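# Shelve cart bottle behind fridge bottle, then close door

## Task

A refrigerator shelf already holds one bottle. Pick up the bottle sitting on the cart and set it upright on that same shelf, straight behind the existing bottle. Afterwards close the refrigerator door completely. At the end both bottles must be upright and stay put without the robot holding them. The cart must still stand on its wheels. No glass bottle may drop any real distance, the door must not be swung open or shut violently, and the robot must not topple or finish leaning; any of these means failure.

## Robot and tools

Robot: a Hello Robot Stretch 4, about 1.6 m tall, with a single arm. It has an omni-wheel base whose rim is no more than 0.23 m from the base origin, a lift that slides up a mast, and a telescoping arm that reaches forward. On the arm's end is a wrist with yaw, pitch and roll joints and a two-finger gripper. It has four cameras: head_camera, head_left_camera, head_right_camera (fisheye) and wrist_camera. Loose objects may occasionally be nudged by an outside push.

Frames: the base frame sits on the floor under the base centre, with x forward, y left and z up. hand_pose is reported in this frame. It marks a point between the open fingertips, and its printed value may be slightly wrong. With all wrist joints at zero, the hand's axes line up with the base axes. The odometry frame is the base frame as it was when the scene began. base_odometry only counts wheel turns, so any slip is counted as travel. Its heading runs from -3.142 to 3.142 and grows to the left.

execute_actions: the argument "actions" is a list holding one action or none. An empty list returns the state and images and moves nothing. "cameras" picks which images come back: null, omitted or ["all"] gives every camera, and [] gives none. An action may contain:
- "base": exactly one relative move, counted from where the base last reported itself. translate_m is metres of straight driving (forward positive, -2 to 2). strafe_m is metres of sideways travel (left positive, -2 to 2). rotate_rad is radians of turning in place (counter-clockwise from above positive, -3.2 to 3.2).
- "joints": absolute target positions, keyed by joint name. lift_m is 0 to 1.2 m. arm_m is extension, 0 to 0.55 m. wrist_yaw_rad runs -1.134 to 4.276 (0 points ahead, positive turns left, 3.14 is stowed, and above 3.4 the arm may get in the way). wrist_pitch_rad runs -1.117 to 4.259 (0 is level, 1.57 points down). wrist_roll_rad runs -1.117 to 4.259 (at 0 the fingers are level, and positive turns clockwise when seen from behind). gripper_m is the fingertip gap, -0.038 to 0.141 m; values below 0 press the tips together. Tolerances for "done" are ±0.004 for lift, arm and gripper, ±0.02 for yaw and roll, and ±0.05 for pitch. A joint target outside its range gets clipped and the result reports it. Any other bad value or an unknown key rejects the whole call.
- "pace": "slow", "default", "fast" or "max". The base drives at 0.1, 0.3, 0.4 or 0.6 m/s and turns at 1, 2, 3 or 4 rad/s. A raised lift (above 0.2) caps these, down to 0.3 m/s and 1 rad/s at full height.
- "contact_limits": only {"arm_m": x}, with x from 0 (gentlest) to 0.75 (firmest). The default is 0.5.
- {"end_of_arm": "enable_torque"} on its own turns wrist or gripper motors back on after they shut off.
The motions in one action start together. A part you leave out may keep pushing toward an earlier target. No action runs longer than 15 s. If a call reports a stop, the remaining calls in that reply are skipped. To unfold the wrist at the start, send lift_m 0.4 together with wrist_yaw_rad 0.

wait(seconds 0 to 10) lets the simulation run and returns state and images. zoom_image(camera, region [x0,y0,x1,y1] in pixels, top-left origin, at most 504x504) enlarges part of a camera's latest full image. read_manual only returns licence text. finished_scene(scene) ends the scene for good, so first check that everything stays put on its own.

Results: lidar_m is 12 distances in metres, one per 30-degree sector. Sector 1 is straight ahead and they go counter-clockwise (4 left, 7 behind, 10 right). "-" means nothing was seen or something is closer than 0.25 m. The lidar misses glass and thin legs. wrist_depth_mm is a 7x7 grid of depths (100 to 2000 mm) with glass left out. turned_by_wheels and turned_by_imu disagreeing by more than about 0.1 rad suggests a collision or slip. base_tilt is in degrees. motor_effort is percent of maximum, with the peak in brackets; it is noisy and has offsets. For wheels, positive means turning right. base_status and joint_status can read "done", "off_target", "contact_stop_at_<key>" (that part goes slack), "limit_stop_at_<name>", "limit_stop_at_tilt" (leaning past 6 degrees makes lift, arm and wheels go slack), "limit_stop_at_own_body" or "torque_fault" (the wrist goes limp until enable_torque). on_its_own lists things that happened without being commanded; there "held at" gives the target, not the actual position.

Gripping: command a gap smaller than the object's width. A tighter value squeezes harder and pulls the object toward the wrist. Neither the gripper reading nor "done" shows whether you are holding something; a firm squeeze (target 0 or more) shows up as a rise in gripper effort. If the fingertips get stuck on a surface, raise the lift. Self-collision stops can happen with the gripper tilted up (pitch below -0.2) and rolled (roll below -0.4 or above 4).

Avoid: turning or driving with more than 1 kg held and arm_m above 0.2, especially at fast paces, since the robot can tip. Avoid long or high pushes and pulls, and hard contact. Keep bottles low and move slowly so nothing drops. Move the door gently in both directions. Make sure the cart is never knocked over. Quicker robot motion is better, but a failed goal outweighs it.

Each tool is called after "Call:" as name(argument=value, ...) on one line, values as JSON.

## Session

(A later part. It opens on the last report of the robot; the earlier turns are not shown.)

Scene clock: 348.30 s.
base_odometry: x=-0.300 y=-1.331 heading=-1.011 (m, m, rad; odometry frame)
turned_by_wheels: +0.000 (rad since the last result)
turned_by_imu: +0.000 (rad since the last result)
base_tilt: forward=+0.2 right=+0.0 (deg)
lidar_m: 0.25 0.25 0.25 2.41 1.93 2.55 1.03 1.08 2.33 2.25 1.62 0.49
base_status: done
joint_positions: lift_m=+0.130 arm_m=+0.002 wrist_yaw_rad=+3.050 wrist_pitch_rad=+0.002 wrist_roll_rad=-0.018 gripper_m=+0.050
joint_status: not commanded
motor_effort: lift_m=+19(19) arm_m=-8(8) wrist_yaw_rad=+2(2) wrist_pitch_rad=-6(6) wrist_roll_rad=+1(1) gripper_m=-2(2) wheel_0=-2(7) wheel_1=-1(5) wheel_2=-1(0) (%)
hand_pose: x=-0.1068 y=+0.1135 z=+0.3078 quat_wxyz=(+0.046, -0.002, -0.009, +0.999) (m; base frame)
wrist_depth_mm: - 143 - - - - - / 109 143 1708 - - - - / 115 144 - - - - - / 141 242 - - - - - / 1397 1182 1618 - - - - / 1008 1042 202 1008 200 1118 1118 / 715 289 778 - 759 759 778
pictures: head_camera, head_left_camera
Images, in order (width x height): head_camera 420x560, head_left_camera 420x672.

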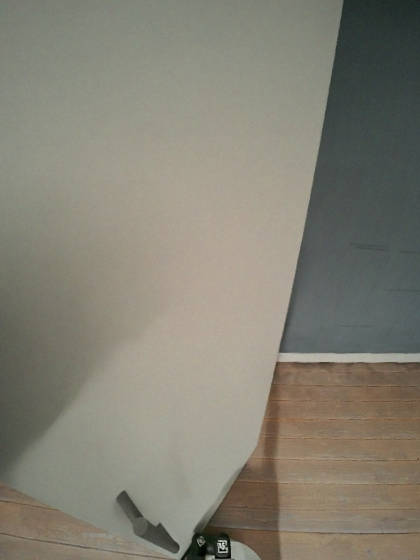

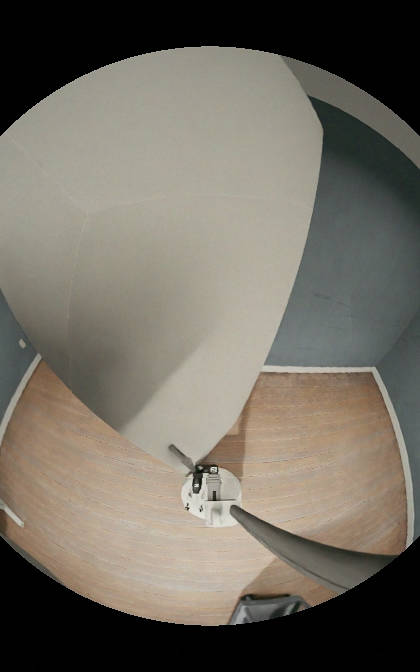

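Call:
execute_actions(actions=[{"base":{"strafe_m":0.22},"pace":"slow"}], cameras=[])

Call:
execute_actions(actions=[{"base":{"translate_m":0.25},"pace":"slow"}], cameras=["head_camera","head_left_camera"])

Scene clock: 361.70 s.
base_odometry: x=-0.114 y=-1.215 heading=-1.011 (m, m, rad; odometry frame)
turned_by_wheels: +0.000 (rad since the last result)
turned_by_imu: -0.001 (rad since the last result)
base_tilt: forward=+0.2 right=+0.0 (deg)
lidar_m: 0.25 0.25 1.90 2.18 1.72 2.22 1.34 1.10 2.57 2.50 1.65 0.35
base_status: done
joint_positions: lift_m=+0.130 arm_m=+0.001 wrist_yaw_rad=+3.050 wrist_pitch_rad=+0.002 wrist_roll_rad=-0.018 gripper_m=+0.050
joint_status: not commanded
motor_effort: lift_m=+19(19) arm_m=-8(9) wrist_yaw_rad=+1(2) wrist_pitch_rad=-6(6) wrist_roll_rad=+0(0) gripper_m=-2(3) wheel_0=+0(3) wheel_1=+0(4) wheel_2=-1(2) (%)
hand_pose: x=-0.1069 y=+0.1135 z=+0.3078 quat_wxyz=(+0.046, -0.002, -0.009, +0.999) (m; base frame)
wrist_depth_mm: - 142 - - - - - / 109 143 - - - - - / 115 144 - - - - - / 141 243 - - - - - / 1160 1430 1921 - - - - / 1025 1025 202 1008 200 1138 1118 / 707 289 778 - 750 759 778
pictures: none
No camera images: the call's "cameras" was empty. Leave "cameras" out to get every camera's image.

Scene clock: 365.47 s.
base_odometry: x=+0.019 y=-1.426 heading=-1.011 (m, m, rad; odometry frame)
turned_by_wheels: +0.000 (rad since the last result)
turned_by_imu: -0.002 (rad since the last result)
base_tilt: forward=+0.2 right=-0.1 (deg)
lidar_m: 0.29 0.32 1.51 2.18 1.83 2.19 1.44 1.35 2.57 2.50 0.45 0.34
base_status: done
joint_positions: lift_m=+0.130 arm_m=+0.001 wrist_yaw_rad=+3.051 wrist_pitch_rad=+0.002 wrist_roll_rad=-0.018 gripper_m=+0.050
joint_status: not commanded
motor_effort: lift_m=+19(19) arm_m=-4(8) wrist_yaw_rad=+0(9) wrist_pitch_rad=-6(7) wrist_roll_rad=+2(1) gripper_m=-3(3) wheel_0=+0(9) wheel_1=+1(4) wheel_2=-2(8) (%)
hand_pose: x=-0.1076 y=+0.1133 z=+0.3077 quat_wxyz=(+0.045, -0.002, -0.009, +0.999) (m; base frame)
wrist_depth_mm: - 142 - - - - - / 109 142 - - - - - / 115 144 - - - - - / 140 241 - - - - - / 1499 1430 1921 - - - - / 1008 1042 203 1025 200 1118 1138 / 707 287 778 - 750 759 778
pictures: head_camera, head_left_camera
Images, in order (width x height): head_camera 420x560, head_left_camera 420x672.

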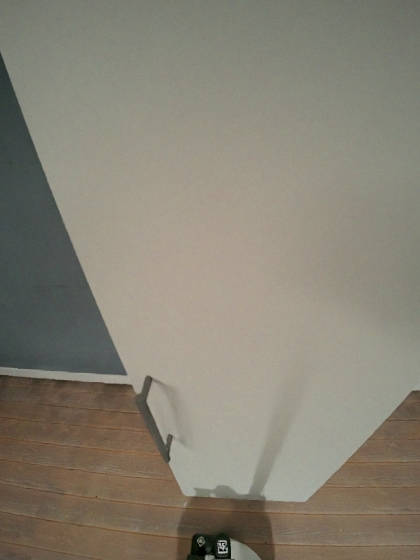

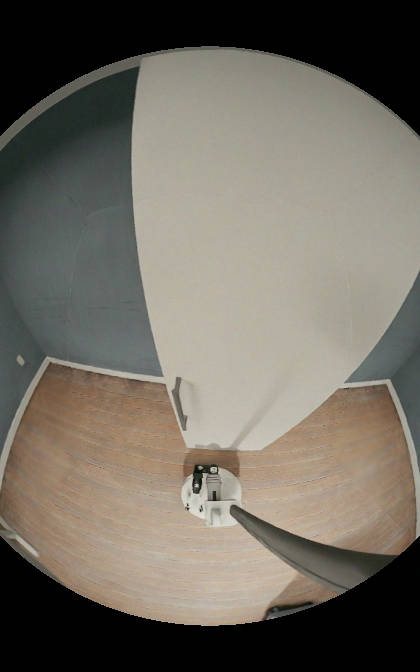

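Call:
execute_actions(actions=[{"base":{"translate_m":0.09},"pace":"slow"}], cameras=["head_left_camera"])

Scene clock: 370.70 s.
base_odometry: x=+0.067 y=-1.502 heading=-1.011 (m, m, rad; odometry frame)
turned_by_wheels: +0.000 (rad since the last result)
turned_by_imu: -0.001 (rad since the last result)
base_tilt: forward=+0.3 right=+0.0 (deg)
lidar_m: 0.25 0.25 1.36 2.18 1.92 2.20 1.52 1.43 2.59 2.50 0.33 0.25
base_status: done
joint_positions: lift_m=+0.130 arm_m=+0.001 wrist_yaw_rad=+3.051 wrist_pitch_rad=+0.002 wrist_roll_rad=-0.018 gripper_m=+0.050
joint_status: not commanded
motor_effort: lift_m=+19(19) arm_m=-5(5) wrist_yaw_rad=-1(0) wrist_pitch_rad=-6(6) wrist_roll_rad=-2(1) gripper_m=-2(2) wheel_0=+1(2) wheel_1=+0(4) wheel_2=-1(4) (%)
hand_pose: x=-0.1076 y=+0.1133 z=+0.3077 quat_wxyz=(+0.045, -0.002, -0.009, +0.999) (m; base frame)
wrist_depth_mm: - 142 - - - - - / 109 142 - - - - - / 115 144 - - - - - / 141 240 - - - - - / 1537 1618 1983 1983 - - - / 1025 1042 202 1025 200 1138 1138 / 707 287 778 - 759 759 778
pictures: head_left_camera
Images, in order (width x height): head_left_camera 420x672.

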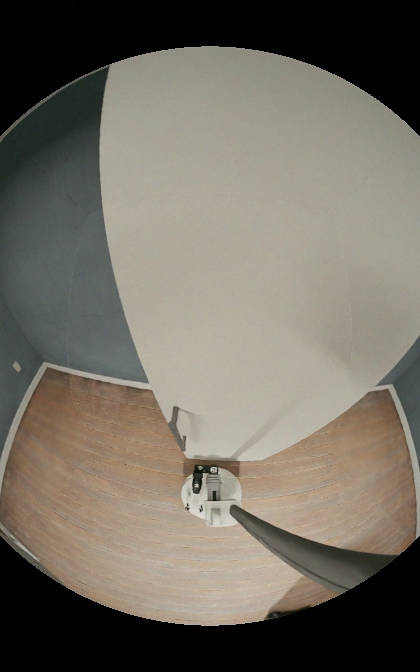

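Not touching yet; push a bit more to confirm.

Call:
execute_actions(actions=[{"base":{"translate_m":0.05},"pace":"slow"}], cameras=[])

Call:
execute_actions(actions=[{"base":{"translate_m":-0.4}}])

Scene clock: 377.03 s.
base_odometry: x=+0.093 y=-1.545 heading=-1.011 (m, m, rad; odometry frame)
turned_by_wheels: +0.000 (rad since the last result)
turned_by_imu: -0.001 (rad since the last result)
base_tilt: forward=+0.3 right=+0.1 (deg)
lidar_m: - 0.25 1.26 2.18 1.91 2.20 1.54 1.46 2.57 2.51 0.26 0.25
base_status: done
joint_positions: lift_m=+0.130 arm_m=+0.001 wrist_yaw_rad=+3.051 wrist_pitch_rad=+0.002 wrist_roll_rad=-0.018 gripper_m=+0.050
joint_status: not commanded
motor_effort: lift_m=+19(19) arm_m=-5(5) wrist_yaw_rad=-1(1) wrist_pitch_rad=-6(6) wrist_roll_rad=+0(2) gripper_m=-3(3) wheel_0=+1(4) wheel_1=+1(3) wheel_2=-1(5) (%)
hand_pose: x=-0.1076 y=+0.1133 z=+0.3077 quat_wxyz=(+0.045, -0.002, -0.009, +0.999) (m; base frame)
wrist_depth_mm: - 142 - - - - - / 109 142 - - - - - / 115 143 - - - - - / 140 242 - - - - - / 1576 1618 1983 1983 - - - / 1008 1042 202 1025 200 1138 1118 / 707 287 778 - 750 759 778
pictures: none
No camera images: the call's "cameras" was empty. Leave "cameras" out to get every camera's image.

Scene clock: 379.87 s.
base_odometry: x=-0.119 y=-1.206 heading=-1.011 (m, m, rad; odometry frame)
turned_by_wheels: +0.000 (rad since the last result)
turned_by_imu: +0.001 (rad since the last result)
base_tilt: forward=+0.2 right=-0.1 (deg)
lidar_m: 0.50 0.58 1.94 2.18 1.69 2.23 1.32 1.10 2.53 2.49 1.63 0.59
base_status: done
joint_positions: lift_m=+0.130 arm_m=+0.001 wrist_yaw_rad=+3.050 wrist_pitch_rad=+0.002 wrist_roll_rad=-0.018 gripper_m=+0.050
joint_status: not commanded
motor_effort: lift_m=+19(19) arm_m=-5(5) wrist_yaw_rad=-1(0) wrist_pitch_rad=-6(6) wrist_roll_rad=+0(0) gripper_m=-2(3) wheel_0=+0(6) wheel_1=+1(5) wheel_2=-2(8) (%)
hand_pose: x=-0.1076 y=+0.1133 z=+0.3077 quat_wxyz=(+0.046, -0.002, -0.009, +0.999) (m; base frame)
wrist_depth_mm: - 142 - - - - - / 109 143 - - - - - / 115 143 - - - - - / 141 241 - - - - - / 1138 1430 1983 - - - - / 991 1042 202 1008 200 1118 1138 / 715 289 778 - 750 750 778
pictures: head_camera, head_left_camera, head_right_camera, wrist_camera
camera_calibration (this result's frames):
wrist_camera: T_world_to_cam=[[0.105533, 0.993628, 0.0395723, -0.123164], [0.0249949, 0.0371314, -0.998998, 0.356751], [-0.994102, 0.106416, -0.020917, 0.119017], [0, 0, 0, 1]] pos_world=[0.122396, 0.0964674, 0.363757]
Images, in order (width x height): head_camera 420x560, head_left_camera 420x672, head_right_camera 420x672, wrist_camera 616x392.

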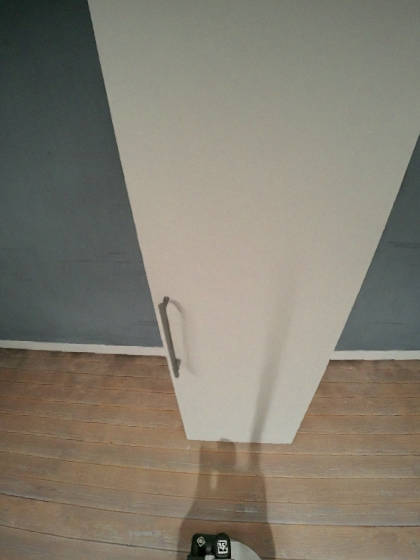

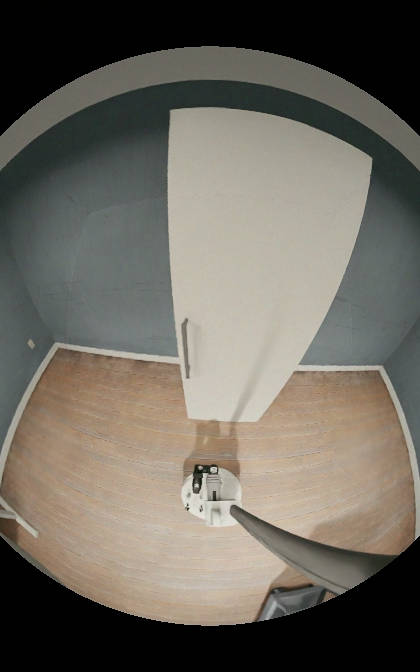

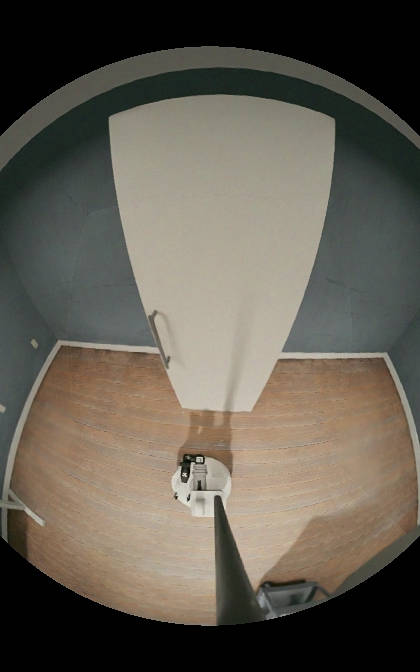

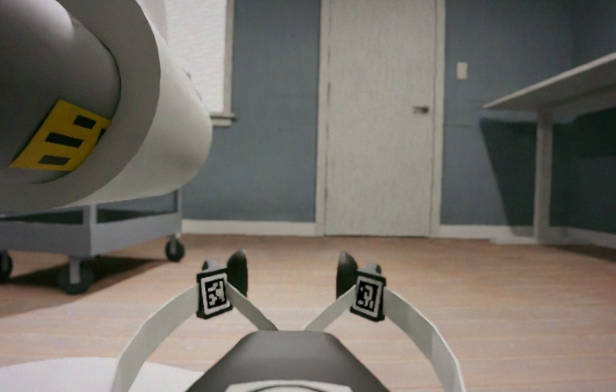

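Call:
finished_scene(scene=1)

The scene is finished: the task was done.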